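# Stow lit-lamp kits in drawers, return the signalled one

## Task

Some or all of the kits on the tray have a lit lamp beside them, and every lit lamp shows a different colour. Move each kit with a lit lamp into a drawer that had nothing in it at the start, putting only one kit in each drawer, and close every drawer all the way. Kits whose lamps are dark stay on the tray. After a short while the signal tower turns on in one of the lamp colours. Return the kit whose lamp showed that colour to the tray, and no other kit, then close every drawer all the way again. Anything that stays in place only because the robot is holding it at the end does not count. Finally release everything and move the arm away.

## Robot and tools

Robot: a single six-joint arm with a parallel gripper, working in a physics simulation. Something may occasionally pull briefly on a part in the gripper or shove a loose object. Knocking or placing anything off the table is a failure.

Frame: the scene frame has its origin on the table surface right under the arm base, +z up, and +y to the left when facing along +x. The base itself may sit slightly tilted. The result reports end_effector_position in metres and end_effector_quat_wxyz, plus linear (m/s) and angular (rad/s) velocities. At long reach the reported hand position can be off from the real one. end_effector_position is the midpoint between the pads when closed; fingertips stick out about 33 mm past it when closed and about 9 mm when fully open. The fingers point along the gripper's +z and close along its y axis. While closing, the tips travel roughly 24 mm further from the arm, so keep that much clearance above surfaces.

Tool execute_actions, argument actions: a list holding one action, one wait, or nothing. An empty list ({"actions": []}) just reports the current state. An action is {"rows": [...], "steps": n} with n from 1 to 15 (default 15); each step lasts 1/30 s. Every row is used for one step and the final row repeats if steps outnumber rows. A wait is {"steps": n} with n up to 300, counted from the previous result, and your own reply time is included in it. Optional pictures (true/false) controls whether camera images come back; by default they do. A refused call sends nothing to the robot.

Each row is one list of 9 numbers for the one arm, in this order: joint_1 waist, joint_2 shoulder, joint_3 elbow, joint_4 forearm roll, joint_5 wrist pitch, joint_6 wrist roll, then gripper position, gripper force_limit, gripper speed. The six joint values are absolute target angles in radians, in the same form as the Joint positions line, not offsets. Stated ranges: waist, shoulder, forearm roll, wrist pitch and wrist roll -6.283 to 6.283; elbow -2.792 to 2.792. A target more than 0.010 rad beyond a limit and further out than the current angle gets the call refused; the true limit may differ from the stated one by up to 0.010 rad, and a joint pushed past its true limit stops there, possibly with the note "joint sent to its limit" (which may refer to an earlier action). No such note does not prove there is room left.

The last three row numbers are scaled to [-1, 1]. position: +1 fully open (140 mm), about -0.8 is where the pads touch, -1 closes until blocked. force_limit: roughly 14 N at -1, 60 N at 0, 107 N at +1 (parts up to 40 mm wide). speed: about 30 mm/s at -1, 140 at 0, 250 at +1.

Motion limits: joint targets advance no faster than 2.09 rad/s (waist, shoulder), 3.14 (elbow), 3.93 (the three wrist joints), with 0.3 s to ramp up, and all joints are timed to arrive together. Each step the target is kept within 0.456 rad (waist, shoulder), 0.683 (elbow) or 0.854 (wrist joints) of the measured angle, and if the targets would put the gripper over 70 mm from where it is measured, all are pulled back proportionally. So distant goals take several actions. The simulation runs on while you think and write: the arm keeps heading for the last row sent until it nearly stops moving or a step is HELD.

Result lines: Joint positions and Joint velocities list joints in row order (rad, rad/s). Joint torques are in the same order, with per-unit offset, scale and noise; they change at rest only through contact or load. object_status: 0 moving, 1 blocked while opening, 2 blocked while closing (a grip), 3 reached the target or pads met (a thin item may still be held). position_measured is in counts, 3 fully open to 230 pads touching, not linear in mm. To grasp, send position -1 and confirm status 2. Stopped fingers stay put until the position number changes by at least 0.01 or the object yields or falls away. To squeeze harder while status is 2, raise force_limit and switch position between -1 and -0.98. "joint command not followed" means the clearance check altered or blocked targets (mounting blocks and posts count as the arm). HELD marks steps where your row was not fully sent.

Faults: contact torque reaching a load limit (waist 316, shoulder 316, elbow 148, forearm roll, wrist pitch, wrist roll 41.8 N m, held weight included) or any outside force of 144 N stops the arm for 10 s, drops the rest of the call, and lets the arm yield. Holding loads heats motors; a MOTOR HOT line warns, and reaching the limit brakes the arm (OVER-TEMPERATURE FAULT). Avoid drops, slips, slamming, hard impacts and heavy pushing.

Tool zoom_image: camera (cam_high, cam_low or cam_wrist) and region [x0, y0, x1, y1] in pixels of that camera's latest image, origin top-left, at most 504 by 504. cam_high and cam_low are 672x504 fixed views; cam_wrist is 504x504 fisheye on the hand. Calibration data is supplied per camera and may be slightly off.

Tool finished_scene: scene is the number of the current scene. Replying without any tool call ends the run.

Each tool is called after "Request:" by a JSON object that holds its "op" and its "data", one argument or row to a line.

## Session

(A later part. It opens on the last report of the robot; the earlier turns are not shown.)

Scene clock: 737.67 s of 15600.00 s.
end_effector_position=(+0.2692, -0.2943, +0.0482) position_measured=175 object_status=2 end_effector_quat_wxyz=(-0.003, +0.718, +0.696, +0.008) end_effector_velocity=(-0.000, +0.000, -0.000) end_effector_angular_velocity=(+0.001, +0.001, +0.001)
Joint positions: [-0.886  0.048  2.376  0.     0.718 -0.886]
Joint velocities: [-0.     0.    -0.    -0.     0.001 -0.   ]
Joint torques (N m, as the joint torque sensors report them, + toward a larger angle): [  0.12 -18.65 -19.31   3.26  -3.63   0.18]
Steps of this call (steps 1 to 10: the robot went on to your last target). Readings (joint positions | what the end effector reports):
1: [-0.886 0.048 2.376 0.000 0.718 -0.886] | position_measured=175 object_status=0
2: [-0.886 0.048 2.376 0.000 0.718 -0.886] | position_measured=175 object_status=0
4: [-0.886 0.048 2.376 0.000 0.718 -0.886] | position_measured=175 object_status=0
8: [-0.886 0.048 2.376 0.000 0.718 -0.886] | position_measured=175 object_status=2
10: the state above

Request:
{"op": "execute_actions", "data": {
  "actions": [
    {"rows":[[-0.886,0.0,2.2,0,0.94,-0.886,-1,0,0.5],[-0.886,0.0,2.2,0,0.94,-0.886,-1,0,0.5],[-0.886,0.0,2.2,0,0.94,-0.886,-1,0,0.5],[-0.886,0.0,2.2,0,0.94,-0.886,-1,0,0.5],[-0.886,0.0,2.2,0,0.94,-0.886,-1,0,0.5],[-0.886,0.0,2.2,0,0.94,-0.886,-1,0,0.5],[-0.6,-0.12,1.9,0,1.36,-1.1,-1,0,0.5]],"steps":15}
  ],
  "pictures": false
}}

Request:
{"op": "execute_actions", "data": {
  "actions": [
    {"rows":[[0.3,-0.1,1.8,0,1.44,-1.23,-1,0,0.5]],"steps":15}
  ],
  "pictures": false
}}

Request:
{"op": "execute_actions", "data": {
  "actions": [
    {"steps":25}
  ],
  "pictures": false
}}

Request:
{"op": "execute_actions", "data": {
  "actions": [
    {"rows":[[0.342,0.10,1.778,0,1.264,-1.23,-1,0,0.5]],"steps":15}
  ]
}}

Scene clock: 746.67 s of 15600.00 s.
end_effector_position=(+0.3564, -0.3119, +0.2294) position_measured=176 object_status=2 end_effector_quat_wxyz=(-0.001, +0.633, +0.774, +0.008) end_effector_velocity=(+0.221, +0.160, +0.442) end_effector_angular_velocity=(-0.012, -0.018, +1.016)
Joint positions: [-0.755 -0.054  2.069  0.     1.125 -0.986]
Joint velocities: [ 0.587 -0.247 -0.637 -0.     0.88  -0.429]
Joint torques (N m, as the joint torque sensors report them, + toward a larger angle): [  1.44 -35.29 -37.37   4.19   0.09   0.21]
Steps of this call (steps 1 to 15: the robot went on to your last target; steps 16 to 90: nothing new was sent; then 5.50 s passed at rest; steps 91 to 105: all 15 steps of this action). Readings (joint positions | what the end effector reports):
91: [-0.886 0.048 2.376 0.000 0.718 -0.886] | position_measured=175 object_status=2
92: [-0.886 0.047 2.372 0.000 0.723 -0.886] | position_measured=175 object_status=2
94: [-0.886 0.036 2.331 0.000 0.776 -0.886] | position_measured=176 object_status=2
98: [-0.884 0.004 2.218 -0.000 0.918 -0.889] | position_measured=176 object_status=2
105: the state above

Scene clock: 747.17 s of 15600.00 s.
end_effector_position=(+0.4671, -0.1498, +0.3419) position_measured=176 object_status=2 end_effector_quat_wxyz=(+0.001, +0.388, +0.922, +0.008) end_effector_velocity=(+0.139, +0.407, +0.131) end_effector_angular_velocity=(-0.009, -0.021, +1.067)
Joint positions: [-0.34  -0.087  1.891  0.     1.337 -1.144]
Joint velocities: [ 0.88  -0.03  -0.201  0.001  0.226 -0.188]
Joint torques (N m, as the joint torque sensors report them, + toward a larger angle): [ -0.22 -31.52 -38.94   4.38   0.31   0.32]
Steps of this call (steps 1 to 15: all 15 steps of this action). Readings (joint positions | what the end effector reports):
1: [-0.735 -0.063 2.048 0.000 1.155 -1.000] | position_measured=176 object_status=2
2: [-0.713 -0.069 2.029 0.000 1.181 -1.014] | position_measured=176 object_status=2
4: [-0.658 -0.071 2.002 0.000 1.212 -1.041] | position_measured=176 object_status=2
8: [-0.545 -0.078 1.952 0.000 1.268 -1.087] | position_measured=176 object_status=2
15: the state above

Scene clock: 748.00 s of 15600.00 s.
end_effector_position=(+0.4630, +0.1592, +0.4033) position_measured=176 object_status=2 end_effector_quat_wxyz=(+0.004, +0.035, +0.999, +0.008) end_effector_velocity=(+0.001, +0.000, +0.000) end_effector_angular_velocity=(+0.000, -0.001, +0.001)
Joint positions: [ 0.3  -0.1   1.8   0.    1.44 -1.23]
Joint velocities: [ 0.     0.001 -0.001 -0.    -0.001 -0.001]
Joint torques (N m, as the joint torque sensors report them, + toward a larger angle): [ -2.03 -32.52 -41.29   4.66   0.12   0.1 ]
Steps of this call (steps 1 to 25: the robot went on to your last target). Readings (joint positions | what the end effector reports):
1: [-0.310 -0.088 1.885 0.000 1.344 -1.150] | position_measured=176 object_status=2
2: [-0.281 -0.089 1.879 0.000 1.351 -1.156] | position_measured=176 object_status=2
4: [-0.221 -0.090 1.868 0.000 1.363 -1.167] | position_measured=176 object_status=2
8: [-0.100 -0.093 1.850 0.000 1.383 -1.183] | position_measured=176 object_status=2
25: the state above

Scene clock: 748.50 s of 15600.00 s.
end_effector_position=(+0.5532, +0.2113, +0.3081) position_measured=176 object_status=2 end_effector_quat_wxyz=(+0.004, +0.014, +1.000, +0.008) end_effector_velocity=(+0.001, -0.000, -0.000) end_effector_angular_velocity=(+0.001, -0.002, -0.000)
Joint positions: [ 0.342  0.1    1.778  0.     1.264 -1.23 ]
Joint velocities: [-0.001  0.     0.    -0.    -0.003 -0.   ]
Joint torques (N m, as the joint torque sensors report them, + toward a larger angle): [ -0.8  -50.22 -39.7    4.39   0.29   0.23]
Steps of this call (steps 1 to 15: all 15 steps of this action). Readings (joint positions | what the end effector reports):
1: [0.300 -0.100 1.800 0.000 1.440 -1.230] | position_measured=176 object_status=2
2: [0.301 -0.097 1.800 0.000 1.438 -1.230] | position_measured=176 object_status=2
4: [0.306 -0.070 1.796 0.000 1.413 -1.230] | position_measured=176 object_status=2
8: [0.327 0.028 1.786 0.000 1.328 -1.230] | position_measured=176 object_status=2
15: the state above
camera_calibration (this result's frames):
cam_wrist: T_world_to_cam=[[-0.0903968, 0.995211, 0.0371865, -0.175226], [0.883225, 0.0628606, 0.464716, -0.635553], [0.460153, 0.074853, -0.884678, 0.188974], [0, 0, 0, 1]] pos_world=[0.45854, 0.200193, 0.469049]

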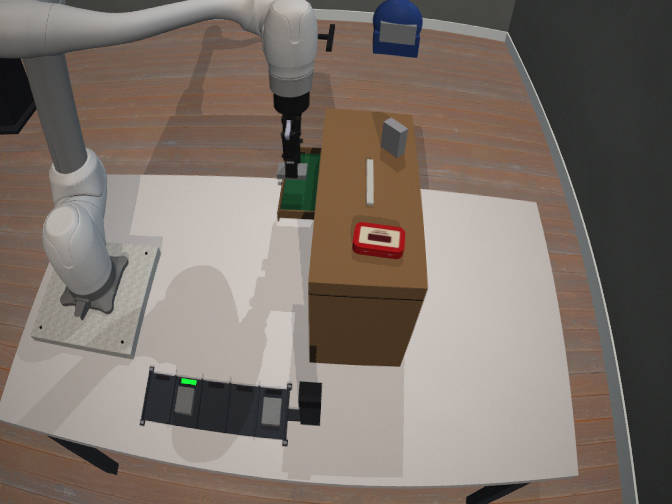

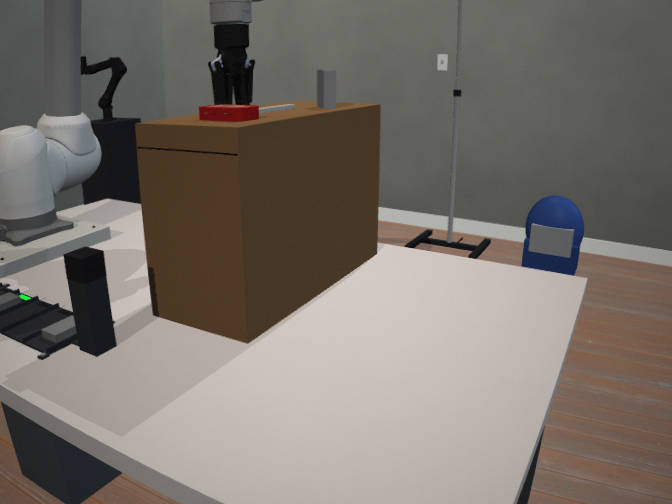

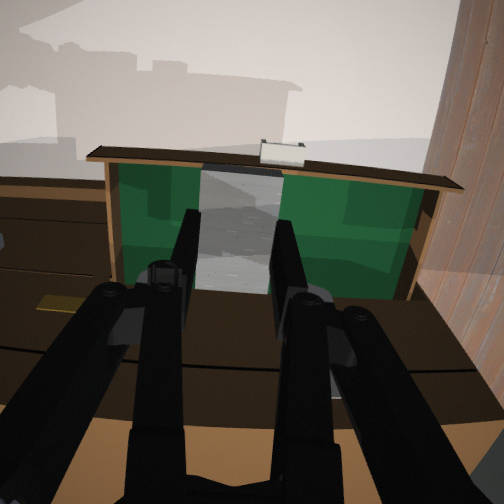

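Request:
{"op": "execute_actions", "data": {
  "actions": [
    {"rows":[[0.346,0.115,1.827,0,1.2,-1.226,-1,0,0.3]],"steps":15}
  ]
}}

Scene clock: 754.33 s of 15600.00 s.
end_effector_position=(+0.5501, +0.2133, +0.2731) position_measured=176 object_status=2 end_effector_quat_wxyz=(+0.004, +0.014, +1.000, +0.008) end_effector_velocity=(-0.000, +0.000, +0.000) end_effector_angular_velocity=(-0.000, -0.000, -0.000)
Joint positions: [ 0.346  0.115  1.827  0.     1.2   -1.226]
Joint velocities: [ 0.    -0.     0.    -0.    -0.     0.001]
Joint torques (N m, as the joint torque sensors report them, + toward a larger angle): [  1.18 -41.93 -32.95   5.81  -1.11   0.19]
Steps of this call (steps 1 to 15: the robot went on to your last target; steps 16 to 90: nothing new was sent; then 2.33 s passed at rest; steps 91 to 105: all 15 steps of this action). Readings (joint positions | what the end effector reports):
91: [0.342 0.100 1.778 0.000 1.264 -1.230] | position_measured=176 object_status=2
92: [0.342 0.101 1.782 0.000 1.258 -1.230] | position_measured=176 object_status=2
94: [0.345 0.111 1.814 0.000 1.217 -1.227] | position_measured=176 object_status=2
98: [0.346 0.115 1.827 0.000 1.200 -1.226] | position_measured=176 object_status=2
105: the state above
camera_calibration (this result's frames):
cam_wrist: T_world_to_cam=[[-0.0903796, 0.995216, 0.0371163, -0.176106], [0.883365, 0.0629006, 0.464445, -0.6167], [0.459888, 0.0747636, -0.884824, 0.159501], [0, 0, 0, 1]] pos_world=[0.455502, 0.202129, 0.43409]

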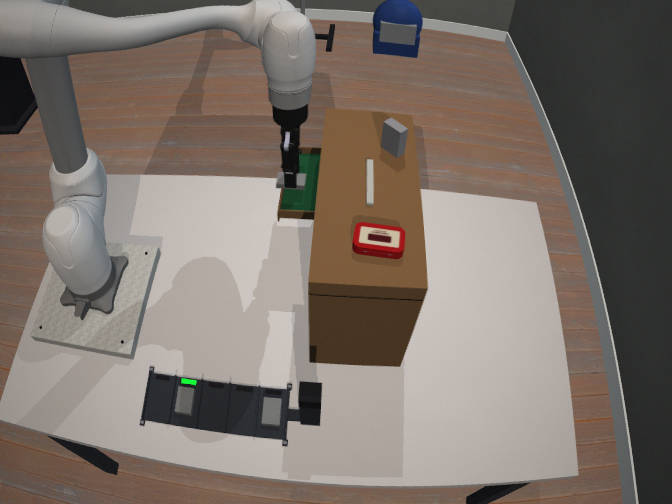

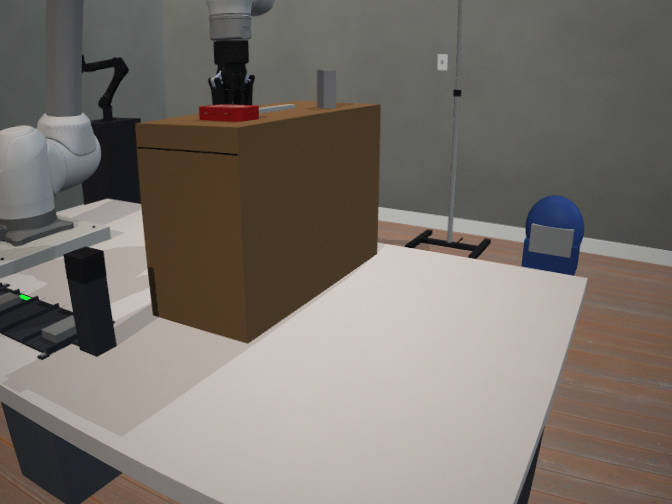

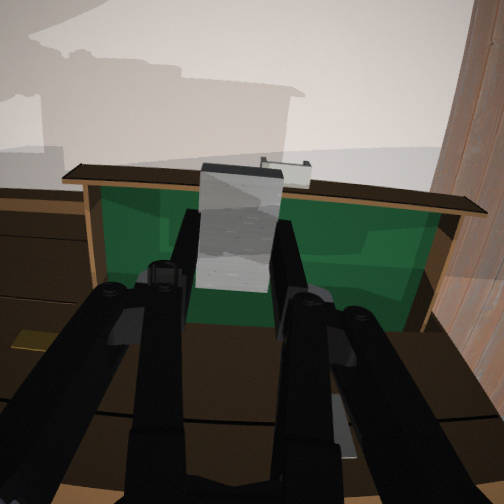

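Request:
{"op": "execute_actions", "data": {
  "actions": [
    {"rows":[[0.346,0.105,1.81,0,1.226,-1.226,-1,0,0.3],[0.346,0.105,1.81,0,1.226,-1.226,-1,0,0.3],[0.346,0.105,1.81,0,1.226,-1.226,-1,0,0.3],[0.346,0.105,1.81,0,1.226,-1.226,-1,0,0.3],[0.333,0.141,1.782,0,1.219,-1.238,-1,0,0.3]],"steps":15}
  ]
}}

Scene clock: 758.60 s of 15600.00 s.
end_effector_position=(+0.5715, +0.2119, +0.2810) position_measured=176 object_status=2 end_effector_quat_wxyz=(+0.004, +0.015, +1.000, +0.007) end_effector_velocity=(+0.001, -0.001, +0.001) end_effector_angular_velocity=(+0.001, -0.003, -0.003)
Joint positions: [ 0.333  0.141  1.782  0.     1.219 -1.238]
Joint velocities: [-0.002 -0.001 -0.     0.    -0.002  0.001]
Joint torques (N m, as the joint torque sensors report them, + toward a larger angle): [ -1.51 -53.66 -39.18   4.27   0.19   0.18]
Steps of this call (steps 1 to 15: the robot went on to your last target; steps 16 to 90: nothing new was sent; then 0.77 s passed at rest; steps 91 to 105: all 15 steps of this action). Readings (joint positions | what the end effector reports):
91: [0.346 0.115 1.827 0.000 1.200 -1.226] | position_measured=176 object_status=2
92: [0.346 0.113 1.824 -0.000 1.205 -1.226] | position_measured=176 object_status=2
94: [0.346 0.105 1.811 0.000 1.224 -1.226] | position_measured=176 object_status=2
98: [0.337 0.131 1.790 0.000 1.221 -1.234] | position_measured=176 object_status=2
105: the state above
camera_calibration (this result's frames):
cam_wrist: T_world_to_cam=[[-0.0894963, 0.995296, 0.037096, -0.173627], [0.883493, 0.0621378, 0.464304, -0.639131], [0.459815, 0.0743275, -0.884899, 0.156922], [0, 0, 0, 1]] pos_world=[0.476974, 0.20086, 0.442052]

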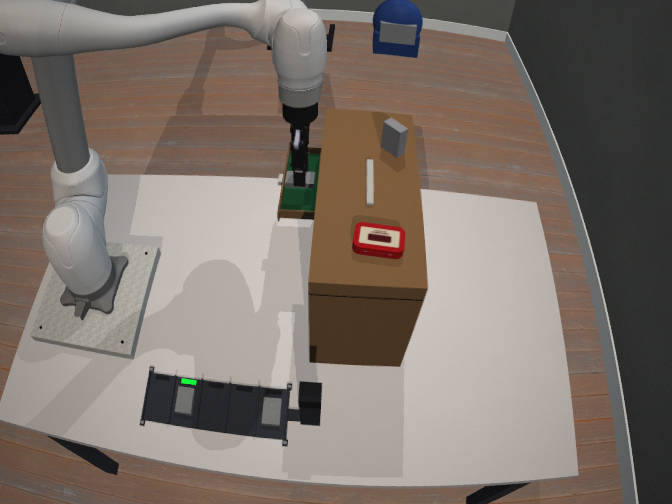

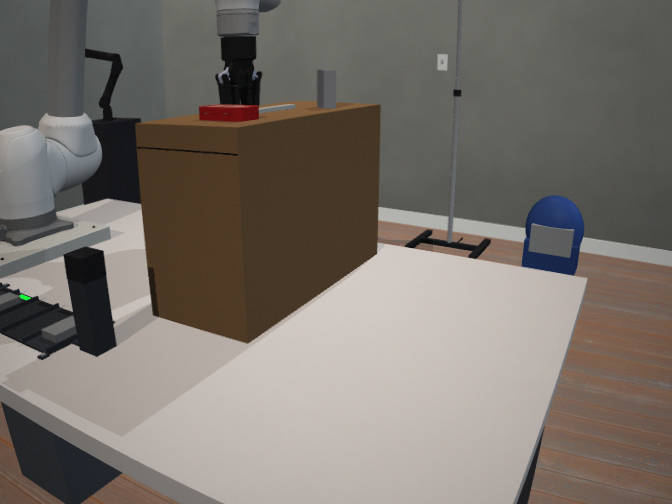

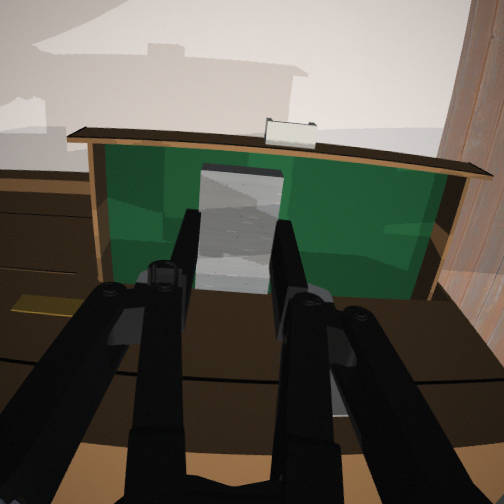

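Request:
{"op": "execute_actions", "data": {
  "actions": [
    {"rows":[[0.334,0.142,1.798,0,1.202,-1.237,-1,0,0.3],[0.334,0.142,1.798,0,1.202,-1.237,-1,0,0.3],[0.334,0.142,1.798,0,1.202,-1.237,-1,0,0.3],[0.334,0.142,1.798,0,1.202,-1.237,-1,0,0.3],[0.334,0.146,1.808,0,1.188,-1.237,-1,0,0.3],[0.334,0.146,1.808,0,1.188,-1.237,-1,0,0.3],[0.334,0.146,1.808,0,1.188,-1.237,-1,0,0.3],[0.334,0.149,1.816,0,1.177,-1.237,-1,0,0.3]],"steps":15}
  ]
}}

Scene clock: 763.07 s of 15600.00 s.
end_effector_position=(+0.5681, +0.2116, +0.2585) position_measured=176 object_status=2 end_effector_quat_wxyz=(+0.004, +0.015, +1.000, +0.007) end_effector_velocity=(-0.000, +0.001, +0.000) end_effector_angular_velocity=(+0.000, -0.001, +0.000)
Joint positions: [ 0.334  0.149  1.816  0.     1.177 -1.237]
Joint velocities: [ 0.001 -0.001  0.    -0.    -0.     0.001]
Joint torques (N m, as the joint torque sensors report them, + toward a larger angle): [  0.18 -53.56 -38.2    4.25   0.15   0.1 ]
Steps of this call (steps 1 to 15: the robot went on to your last target; steps 16 to 90: nothing new was sent; then 0.97 s passed at rest; steps 91 to 105: all 15 steps of this action). Readings (joint positions | what the end effector reports):
91: [0.333 0.141 1.782 -0.000 1.219 -1.238] | position_measured=176 object_status=2
92: [0.333 0.141 1.786 0.000 1.214 -1.238] | position_measured=176 object_status=2
94: [0.333 0.142 1.797 0.000 1.203 -1.237] | position_measured=176 object_status=2
98: [0.334 0.146 1.808 0.000 1.189 -1.237] | position_measured=176 object_status=2
105: the state above
camera_calibration (this result's frames):
cam_wrist: T_world_to_cam=[[-0.0893501, 0.995308, 0.0371171, -0.172924], [0.883461, 0.0619915, 0.464385, -0.625578], [0.459906, 0.0742844, -0.884855, 0.138508], [0, 0, 0, 1]] pos_world=[0.473522, 0.200604, 0.419487]

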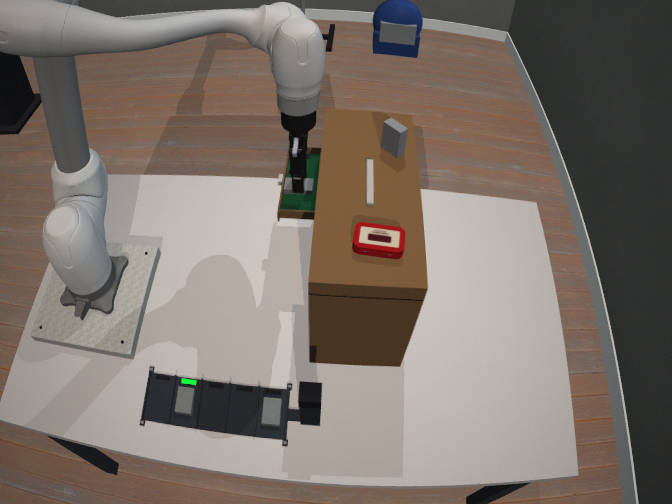

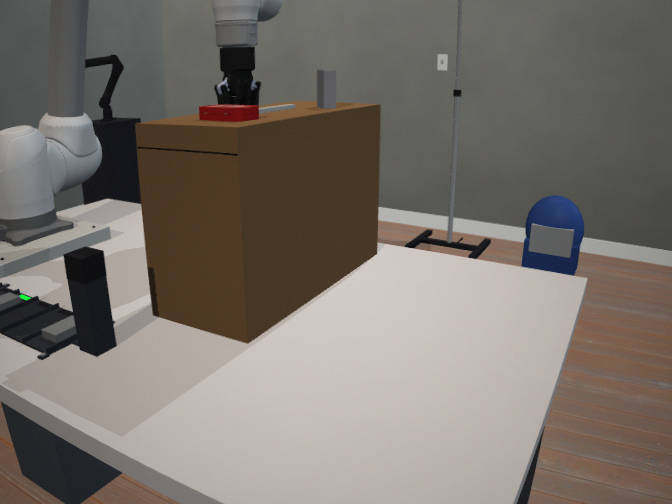

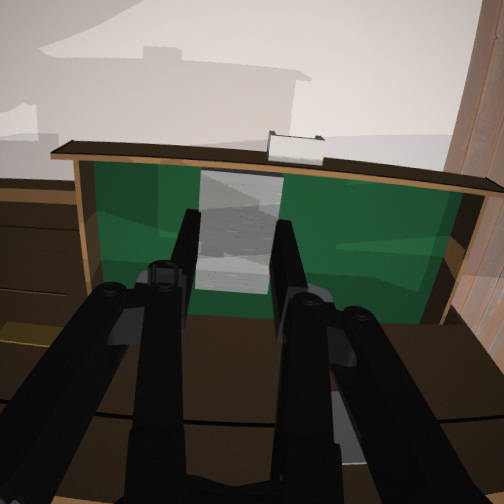

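No contact yet; 1 cm more, in small steps, with slight +x.

Request:
{"op": "execute_actions", "data": {
  "actions": [
    {"rows":[[0.333,0.153,1.818,0,1.171,-1.238,-1,0,0.3],[0.333,0.153,1.818,0,1.171,-1.238,-1,0,0.3],[0.333,0.153,1.818,0,1.171,-1.238,-1,0,0.3],[0.333,0.155,1.822,0,1.165,-1.238,-1,0,0.3],[0.333,0.155,1.822,0,1.165,-1.238,-1,0,0.3],[0.333,0.155,1.822,0,1.165,-1.238,-1,0,0.3],[0.333,0.157,1.826,0,1.159,-1.238,-1,0,0.3],[0.333,0.157,1.826,0,1.159,-1.238,-1,0,0.3],[0.333,0.157,1.826,0,1.159,-1.238,-1,0,0.3],[0.333,0.159,1.83,0,1.153,-1.238,-1,0,0.3]],"steps":15}
  ],
  "pictures": false
}}

Scene clock: 767.37 s of 15600.00 s.
end_effector_position=(+0.5695, +0.2116, +0.2457) position_measured=176 object_status=2 end_effector_quat_wxyz=(+0.004, +0.015, +1.000, +0.008) end_effector_velocity=(-0.001, -0.001, -0.004) end_effector_angular_velocity=(-0.002, +0.005, +0.000)
Joint positions: [ 0.333  0.159  1.829  0.     1.153 -1.238]
Joint velocities: [-0.001  0.003  0.004  0.    -0.001 -0.001]
Joint torques (N m, as the joint torque sensors report them, + toward a larger angle): [ -0.11 -12.23  -3.21   5.04  -0.91   0.09]
Steps of this call (steps 1 to 15: the robot went on to your last target; steps 16 to 90: nothing new was sent; then 0.80 s passed at rest; steps 91 to 105: all 15 steps of this action). Readings (joint positions | what the end effector reports):
91: [0.334 0.149 1.816 0.000 1.177 -1.237] | position_measured=176 object_status=2
92: [0.334 0.150 1.817 0.000 1.174 -1.237] | position_measured=176 object_status=2
94: [0.334 0.153 1.818 0.000 1.171 -1.238] | position_measured=176 object_status=2
98: [0.333 0.156 1.823 0.000 1.162 -1.238] | position_measured=176 object_status=2
105: the state above

Contact. Release and rise.

Request:
{"op": "execute_actions", "data": {
  "actions": [
    {"rows":[[0.333,0.157,1.826,0,1.159,-1.238,-0.25,0,0.5],[0.333,0.157,1.826,0,1.159,-1.238,-0.25,0,0.5],[0.333,0.157,1.826,0,1.159,-1.238,-0.25,0,0.5],[0.333,0.157,1.826,0,1.159,-1.238,-0.25,0,0.5],[0.333,0.157,1.826,0,1.159,-1.238,-0.25,0,0.5],[0.333,0.157,1.826,0,1.159,-1.238,-0.25,0,0.5],[0.333,0.157,1.826,0,1.159,-1.238,-0.25,0,0.5],[0.34,0.11,1.77,0,1.262,-1.238,-0.25,0,0.5]],"steps":15}
  ],
  "pictures": false
}}

Request:
{"op": "execute_actions", "data": {
  "actions": [
    {"rows":[[0.40,-0.15,1.95,0,1.3,-1.0,-1,-0.4,0.5]],"steps":15}
  ]
}}

Scene clock: 771.73 s of 15600.00 s.
end_effector_position=(+0.5593, +0.2119, +0.3061) position_measured=160 object_status=3 end_effector_quat_wxyz=(+0.004, +0.011, +1.000, +0.008) end_effector_velocity=(-0.003, -0.001, -0.006) end_effector_angular_velocity=(-0.006, +0.018, +0.000)
Joint positions: [ 0.34   0.11   1.77   0.     1.262 -1.238]
Joint velocities: [-0.     0.008  0.003 -0.     0.008 -0.   ]
Joint torques (N m, as the joint torque sensors report them, + toward a larger angle): [  0.66 -58.45 -42.19   4.88  -0.23   0.12]
Steps of this call (steps 1 to 15: the robot went on to your last target; steps 16 to 90: nothing new was sent; then 0.87 s passed at rest; steps 91 to 105: all 15 steps of this action). Readings (joint positions | what the end effector reports):
91: [0.333 0.159 1.830 -0.000 1.153 -1.238] | position_measured=176 object_status=0
92: [0.333 0.158 1.829 0.000 1.156 -1.238] | position_measured=176 object_status=0
94: [0.333 0.158 1.828 0.000 1.159 -1.238] | position_measured=160 object_status=0
98: [0.333 0.157 1.826 0.000 1.159 -1.238] | position_measured=160 object_status=0
105: the state above

Scene clock: 772.23 s of 15600.00 s.
end_effector_position=(+0.4193, +0.1960, +0.3448) position_measured=232 object_status=3 end_effector_quat_wxyz=(+0.022, +0.100, +0.995, +0.017) end_effector_velocity=(-0.002, -0.001, -0.003) end_effector_angular_velocity=(-0.002, +0.004, -0.009)
Joint positions: [ 0.4  -0.15  1.95  0.    1.3  -1.  ]
Joint velocities: [-0.    -0.001  0.006 -0.    -0.     0.009]
Joint torques (N m, as the joint torque sensors report them, + toward a larger angle): [ -3.6  -17.96 -40.54   4.41  -0.3    0.29]
Steps of this call (steps 1 to 15: all 15 steps of this action). Readings (joint positions | what the end effector reports):
1: [0.340 0.110 1.770 0.000 1.262 -1.238] | position_measured=160 object_status=0
2: [0.340 0.107 1.773 -0.000 1.262 -1.236] | position_measured=163 object_status=0
4: [0.347 0.080 1.793 0.000 1.266 -1.210] | position_measured=184 object_status=0
8: [0.373 -0.033 1.870 0.000 1.283 -1.108] | position_measured=227 object_status=0
15: the state above
camera_calibration (this result's frames):
cam_wrist: T_world_to_cam=[[0.0796976, 0.995213, 0.056565, -0.251424], [0.863579, -0.0972758, 0.494741, -0.504191], [0.497875, 0.00941869, -0.867198, 0.275223], [0, 0, 0, 1]] pos_world=[0.31842, 0.198583, 0.502339]

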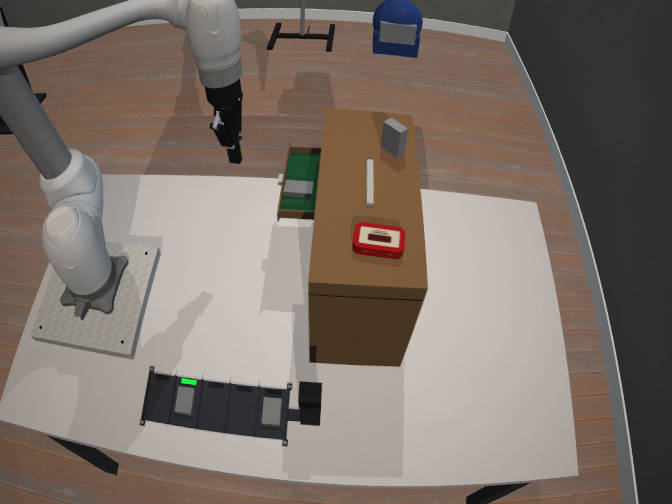

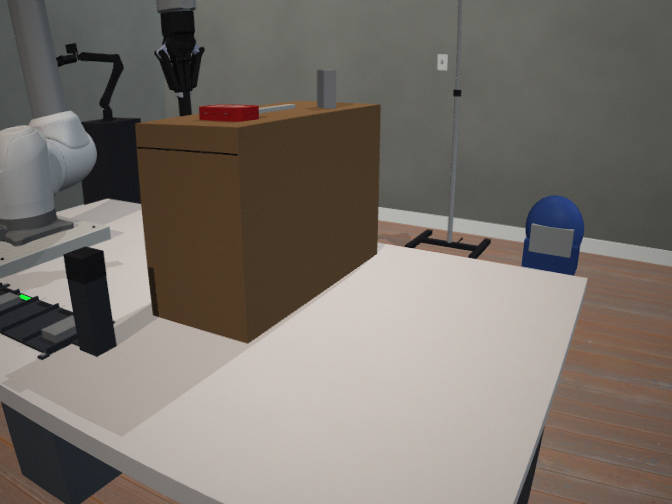

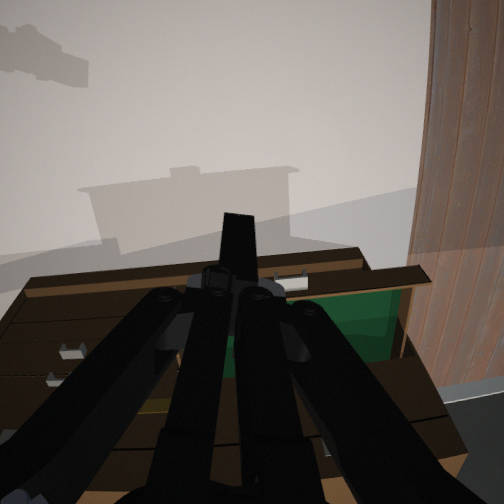

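Request:
{"op": "execute_actions", "data": {
  "actions": [
    {"rows":[[0.39,-0.42,2.4,0,0.4,1.571,-1,-0.4,0.5]],"steps":15}
  ],
  "pictures": false
}}

Request:
{"op": "execute_actions", "data": {
  "actions": [
    {"rows":[[0.39,-0.42,2.4,0,0.4,1.571,-1,-0.4,0.5],[0.39,-0.42,2.4,0,0.4,1.571,-1,-0.4,0.5],[0.39,-0.42,2.4,0,0.4,1.571,-1,-0.4,0.5],[0.39,-0.42,2.4,0,0.4,1.571,-1,-0.4,0.5],[0.39,-0.42,2.4,0,0.4,1.571,-1,-0.4,0.5],[0.385,-0.374,2.522,0,0.152,1.571,-1,-0.4,0.5]],"steps":15}
  ]
}}

Scene clock: 786.83 s of 15600.00 s.
end_effector_position=(+0.4443, +0.2017, +0.2938) position_measured=232 object_status=3 end_effector_quat_wxyz=(+0.161, +0.605, +0.722, +0.295) end_effector_velocity=(+0.004, -0.003, +0.000) end_effector_angular_velocity=(+2.373, +0.231, -2.827)
Joint positions: [ 0.391 -0.388  2.347  0.     0.509  0.181]
Joint velocities: [-0.009 -0.236  0.39  -0.    -0.809  3.633]
Joint torques (N m, as the joint torque sensors report them, + toward a larger angle): [ -2.64   4.73 -47.07   4.87  -1.28   0.06]
Steps of this call (steps 1 to 15: the robot went on to your last target; steps 16 to 90: nothing new was sent; then 11.10 s passed at rest; steps 91 to 105: all 15 steps of this action). Readings (joint positions | what the end effector reports):
91: [0.400 -0.150 1.950 0.000 1.300 -1.000] | position_measured=232 object_status=3
92: [0.400 -0.152 1.953 0.000 1.295 -0.994] | position_measured=232 object_status=3
94: [0.400 -0.168 1.980 0.000 1.242 -0.942] | position_measured=232 object_status=3
98: [0.396 -0.255 2.124 0.000 0.965 -0.664] | position_measured=232 object_status=3
105: the state above

Scene clock: 787.33 s of 15600.00 s.
end_effector_position=(+0.4456, +0.1996, +0.2427) position_measured=232 object_status=3 end_effector_quat_wxyz=(-0.077, +0.897, +0.161, +0.405) end_effector_velocity=(-0.006, -0.006, -0.066) end_effector_angular_velocity=(+0.227, -0.061, -0.178)
Joint positions: [ 0.385 -0.375  2.519  0.     0.16   1.566]
Joint velocities: [-0.009  0.058  0.183 -0.    -0.379  0.255]
Joint torques (N m, as the joint torque sensors report them, + toward a larger angle): [  0.52  -9.48 -50.84   5.24  -2.62   0.09]
Steps of this call (steps 1 to 15: all 15 steps of this action). Readings (joint positions | what the end effector reports):
1: [0.391 -0.395 2.359 0.000 0.485 0.304] | position_measured=232 object_status=3
2: [0.391 -0.401 2.368 0.000 0.466 0.427] | position_measured=232 object_status=3
4: [0.390 -0.408 2.380 0.000 0.440 0.674] | position_measured=232 object_status=3
8: [0.390 -0.412 2.397 0.000 0.406 1.155] | position_measured=232 object_status=3
15: the state above
camera_calibration (this result's frames):
cam_wrist: T_world_to_cam=[[0.40546, -0.909023, 0.0963268, -0.0260632], [-0.835636, -0.411305, -0.364061, 0.552256], [0.37056, 0.0671183, -0.92638, 0.233145], [0, 0, 0, 1]] pos_world=[0.385659, 0.187806, 0.419547]

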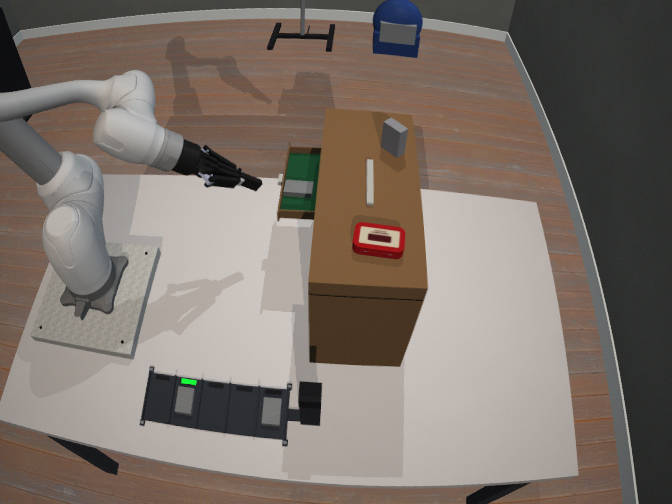

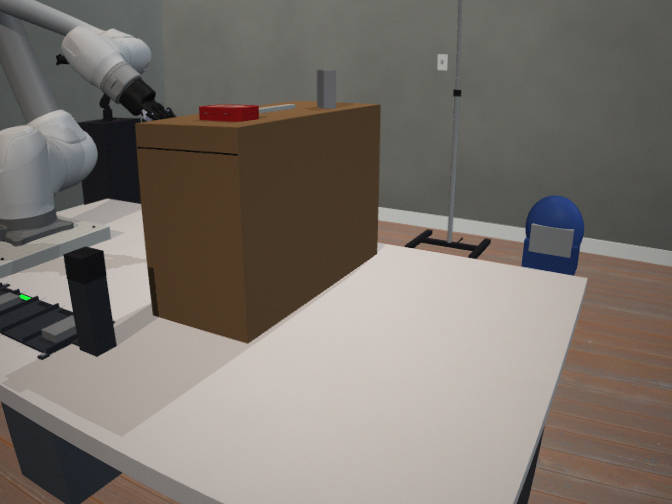

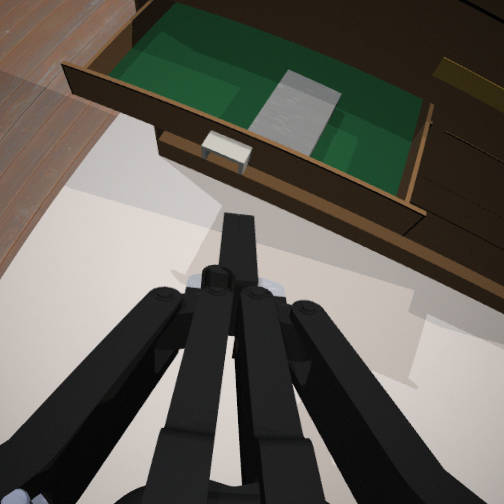

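Request:
{"op": "execute_actions", "data": {
  "actions": [
    {"rows":[[0.36,-0.353,2.51,0,0.143,1.571,-1,-0.4,0.5],[0.352,-0.332,2.499,0,0.133,1.571,-1,-0.4,0.5],[0.342,-0.311,2.487,0,0.124,1.571,-1,-0.4,0.5],[0.335,-0.291,2.475,0,0.117,1.571,-1,-0.4,0.5],[0.328,-0.272,2.462,0,0.109,1.571,-1,-0.4,0.5],[0.321,-0.252,2.45,0,0.102,1.571,-1,-0.4,0.5],[0.315,-0.233,2.437,0,0.096,1.571,-1,-0.4,0.5],[0.308,-0.215,2.425,0,0.09,1.571,-1,-0.4,0.5],[0.302,-0.196,2.412,0,0.084,1.571,-1,-0.4,0.5],[0.297,-0.178,2.398,0,0.08,1.571,-1,-0.4,0.5],[0.291,-0.16,2.385,0,0.076,1.571,-1,-0.4,0.5],[0.286,-0.143,2.371,0,0.072,1.571,-1,-0.4,0.5]],"steps":15}
  ]
}}

Scene clock: 793.03 s of 15600.00 s.
end_effector_position=(+0.5689, +0.1830, +0.2428) position_measured=232 object_status=3 end_effector_quat_wxyz=(-0.059, +0.903, +0.114, +0.409) end_effector_velocity=(+0.140, -0.009, -0.001) end_effector_angular_velocity=(+0.001, +0.001, -0.074)
Joint positions: [ 0.288 -0.149  2.375  0.     0.073  1.571]
Joint velocities: [-0.074  0.244 -0.188  0.    -0.056  0.001]
Joint torques (N m, as the joint torque sensors report them, + toward a larger angle): [  5.97 -44.3  -26.99   2.67  -1.53   0.05]
Steps of this call (steps 1 to 15: the robot went on to your last target; steps 16 to 90: nothing new was sent; then 2.20 s passed at rest; steps 91 to 105: all 15 steps of this action). Readings (joint positions | what the end effector reports):
91: [0.385 -0.374 2.522 0.000 0.152 1.571] | position_measured=232 object_status=3
92: [0.382 -0.372 2.521 0.000 0.151 1.571] | position_measured=232 object_status=3
94: [0.362 -0.347 2.507 0.000 0.140 1.571] | position_measured=232 object_status=3
98: [0.328 -0.270 2.461 0.000 0.109 1.571] | position_measured=232 object_status=3
105: the state above
camera_calibration (this result's frames):
cam_wrist: T_world_to_cam=[[0.312168, -0.945571, 0.0919088, -0.0302788], [-0.872211, -0.3236, -0.366785, 0.653937], [0.376562, 0.0343344, -0.925755, 0.19107], [0, 0, 0, 1]] pos_world=[0.507873, 0.176423, 0.419521]

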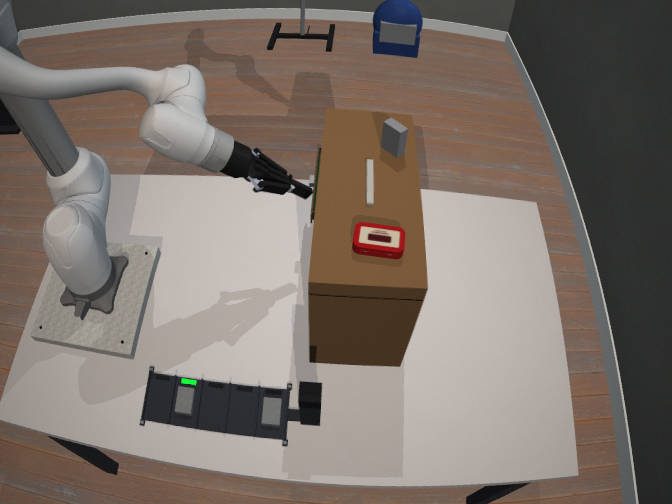

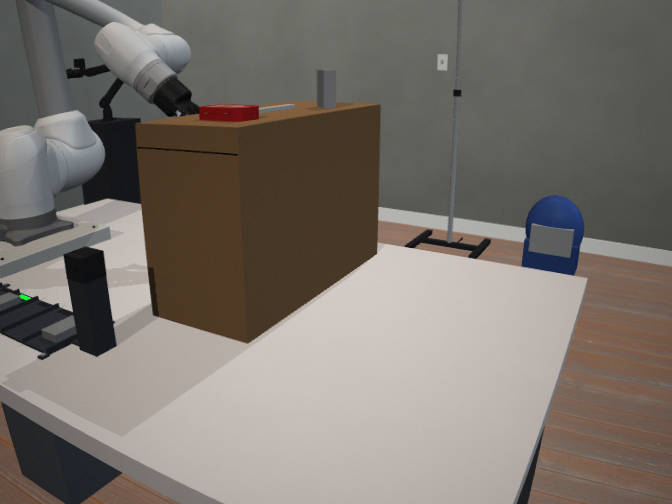

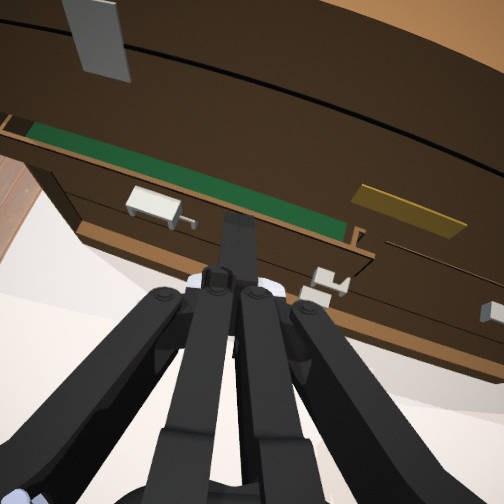

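Working. Remaining ~2 cm in small steps.

Request:
{"op": "execute_actions", "data": {
  "actions": [
    {"rows":[[0.284,-0.135,2.364,0,0.07,1.571,-1,-0.4,0.5],[0.284,-0.135,2.364,0,0.07,1.571,-1,-0.4,0.5],[0.282,-0.126,2.357,0,0.069,1.571,-1,-0.4,0.5],[0.282,-0.126,2.357,0,0.069,1.571,-1,-0.4,0.5],[0.279,-0.118,2.35,0,0.067,1.571,-1,-0.4,0.5],[0.279,-0.118,2.35,0,0.067,1.571,-1,-0.4,0.5],[0.278,-0.113,2.346,0,0.067,1.571,-1,-0.4,0.5],[0.278,-0.113,2.346,0,0.067,1.571,-1,-0.4,0.5],[0.276,-0.108,2.342,0,0.066,1.571,-1,-0.4,0.5]],"steps":15}
  ]
}}

Scene clock: 808.17 s of 15600.00 s.
end_effector_position=(+0.5854, +0.1818, +0.2430) position_measured=232 object_status=3 end_effector_quat_wxyz=(-0.057, +0.904, +0.110, +0.409) end_effector_velocity=(+0.000, -0.000, -0.001) end_effector_angular_velocity=(-0.000, +0.002, -0.000)
Joint positions: [ 0.279 -0.121  2.352  0.     0.069  1.571]
Joint velocities: [-0.     0.001 -0.    -0.     0.001  0.001]
Joint torques (N m, as the joint torque sensors report them, + toward a larger angle): [-18.81 -14.98 -41.57   3.21  -4.99   0.47]
FORCE FAULT: contact force on the arm reached its limit, and the arm stopped for 10 seconds. The contact can be on any part of the arm, not only on its tool. The arm's remaining commands of this call were not run. The arm holds still and accepts commands again. Move the arm away from the contact; if what it grips holds it there, let go first. Pushing or pulling that hard again can fault the arm again.
The stop began at step 99 of this call (marked STOPPED below). From that step on the arm followed nothing that you had sent. 7 steps, steps kept back included, did not run and will not run. Nothing is kept back now, and the robot has no last target.
Steps of this call (steps 1 to 15: the robot went on to your last target; steps 16 to 90: nothing new was sent; then 1.83 s passed at rest; steps 91 to 98: the first 8 steps of this action; steps 99 to 399: the stop). Readings (joint positions | what the end effector reports):
91: [0.286 -0.143 2.371 0.000 0.072 1.571] | position_measured=232 object_status=3
92: [0.285 -0.141 2.369 0.000 0.071 1.571] | position_measured=232 object_status=3
94: [0.283 -0.133 2.362 0.000 0.070 1.571] | position_measured=232 object_status=3
98: [0.279 -0.117 2.350 0.000 0.068 1.571] | position_measured=232 object_status=3
99: [0.279 -0.117 2.350 0.000 0.069 1.571] | position_measured=232 object_status=3 STOPPED
399: the state above
camera_calibration (this result's frames):
cam_wrist: T_world_to_cam=[[0.304017, -0.948237, 0.0917599, -0.0312678], [-0.875301, -0.31605, -0.366006, 0.668243], [0.376061, 0.0309543, -0.926078, 0.186045], [0, 0, 0, 1]] pos_world=[0.524456, 0.17579, 0.419742]

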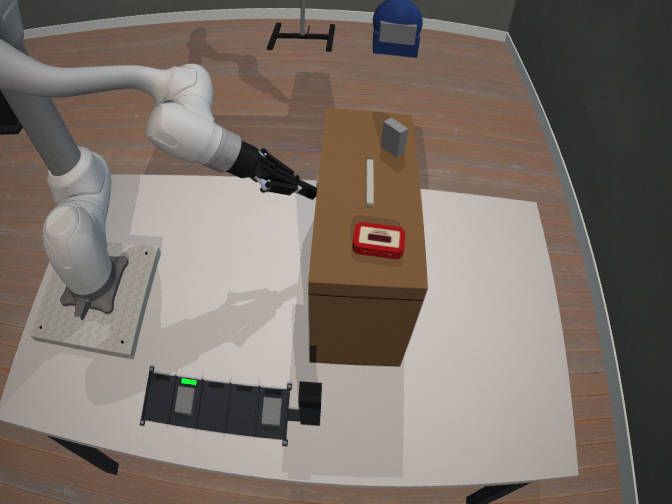

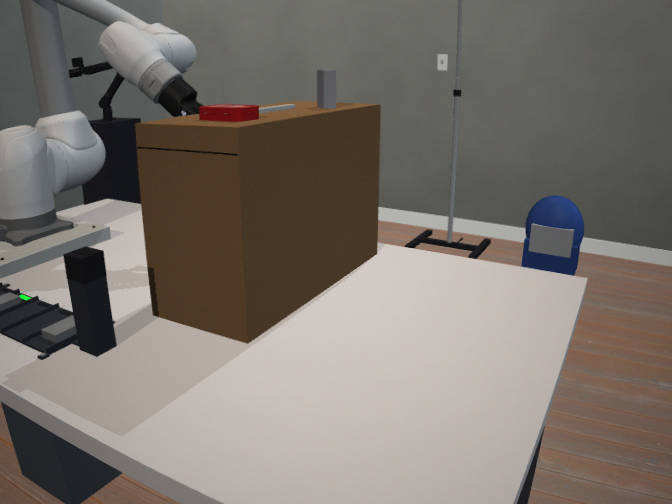

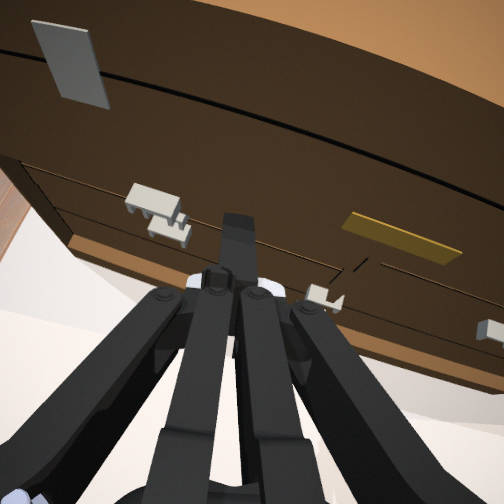

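Request:
{"op": "execute_actions", "data": {
  "actions": [
    {"rows":[[0.30,-0.16,2.40,0,0.06,1.571,-0.2,-0.4,0.5],[0.30,-0.16,2.40,0,0.06,1.571,-0.2,-0.4,0.5],[0.30,-0.16,2.40,0,0.06,1.571,-0.2,-0.4,0.5],[0.30,-0.16,2.40,0,0.06,1.571,-0.2,-0.4,0.5],[0.30,-0.16,2.40,0,0.06,1.571,-0.2,-0.4,0.5],[0.352,-0.10,2.42,0,-0.02,1.571,-0.2,-0.4,0.5],[0.352,-0.10,2.42,0,-0.02,1.571,-0.2,-0.4,0.5],[0.352,-0.10,2.42,0,-0.02,1.571,-0.2,-0.4,0.5],[0.352,-0.10,2.42,0,-0.02,1.571,-0.2,-0.4,0.5],[0.352,-0.10,2.42,0,-0.02,1.571,-0.2,-0.4,0.5],[0.349,-0.035,2.387,0,-0.052,1.571,-0.2,-0.4,0.5]],"steps":15}
  ],
  "pictures": false
}}

Request:
{"op": "execute_actions", "data": {
  "actions": [
    {"rows":[[0.346,-0.015,2.367,0,-0.052,1.571,-0.2,-0.4,0.5]],"steps":15}
  ]
}}

Scene clock: 819.97 s of 15600.00 s.
end_effector_position=(+0.5747, +0.2248, +0.1984) position_measured=154 object_status=3 end_effector_quat_wxyz=(-0.071, +0.899, +0.143, +0.408) end_effector_velocity=(+0.171, +0.046, -0.034) end_effector_angular_velocity=(+0.007, -0.020, -0.017)
Joint positions: [ 0.35  -0.045  2.393  0.    -0.047  1.571]
Joint velocities: [-0.017  0.357 -0.229 -0.    -0.149  0.   ]
Joint torques (N m, as the joint torque sensors report them, + toward a larger angle): [  5.54 -55.34 -26.45   2.75  -1.83   0.09]
Steps of this call (steps 1 to 90: nothing new was sent; then 8.30 s passed at rest; steps 91 to 105: all 15 steps of this action). Readings (joint positions | what the end effector reports):
91: [0.279 -0.121 2.352 -0.000 0.069 1.571] | position_measured=232 object_status=0
92: [0.280 -0.124 2.355 0.000 0.069 1.571] | position_measured=232 object_status=0
94: [0.293 -0.148 2.385 0.000 0.063 1.571] | position_measured=210 object_status=0
98: [0.311 -0.147 2.404 0.000 0.042 1.571] | position_measured=165 object_status=0
105: the state above

Scene clock: 820.47 s of 15600.00 s.
end_effector_position=(+0.5921, +0.2280, +0.1977) position_measured=154 object_status=3 end_effector_quat_wxyz=(-0.071, +0.899, +0.141, +0.408) end_effector_velocity=(-0.000, +0.001, +0.000) end_effector_angular_velocity=(+0.001, -0.000, +0.001)
Joint positions: [ 0.346 -0.015  2.367  0.    -0.052  1.571]
Joint velocities: [ 0.002 -0.    -0.     0.001  0.     0.001]
Joint torques (N m, as the joint torque sensors report them, + toward a larger angle): [ -1.13 -29.82 -31.5    3.34  -1.98   0.1 ]
Steps of this call (steps 1 to 15: all 15 steps of this action). Readings (joint positions | what the end effector reports):
1: [0.349 -0.037 2.388 0.000 -0.051 1.571] | position_measured=154 object_status=3
2: [0.349 -0.031 2.383 0.000 -0.052 1.571] | position_measured=154 object_status=3
4: [0.346 -0.017 2.369 0.000 -0.052 1.571] | position_measured=154 object_status=3
8: [0.346 -0.015 2.367 0.000 -0.052 1.571] | position_measured=154 object_status=3
15: the state above
camera_calibration (this result's frames):
cam_wrist: T_world_to_cam=[[0.3666, -0.925756, 0.0926318, -0.0277947], [-0.85154, -0.373978, -0.367451, 0.671602], [0.374812, 0.0558277, -0.925418, 0.1351], [0, 0, 0, 1]] pos_world=[0.531449, 0.217891, 0.37438]

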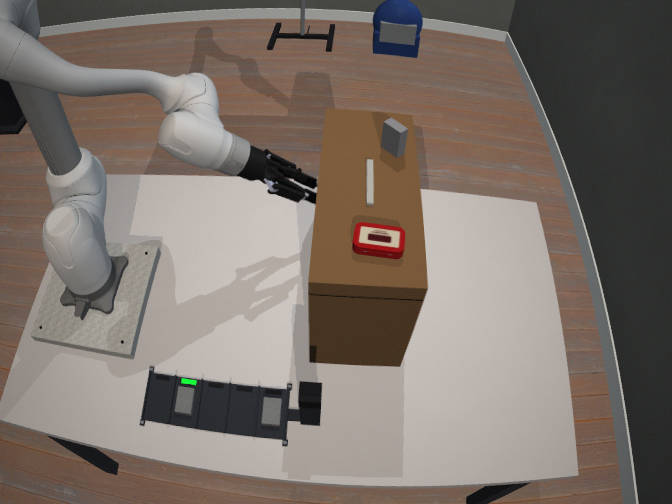

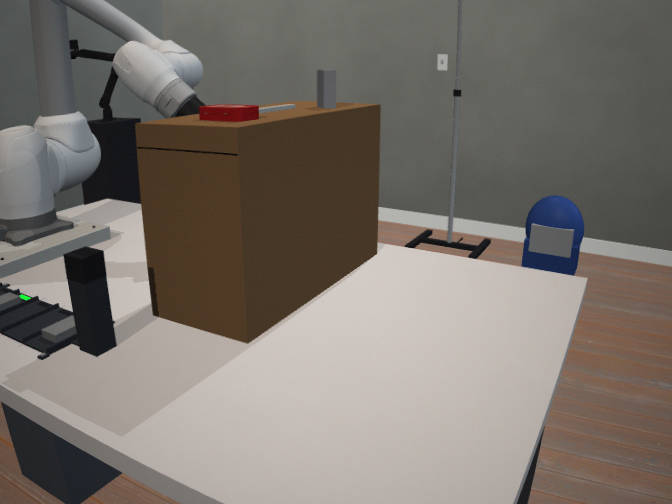

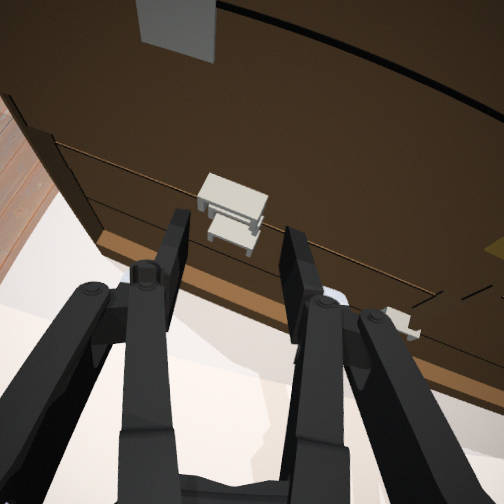

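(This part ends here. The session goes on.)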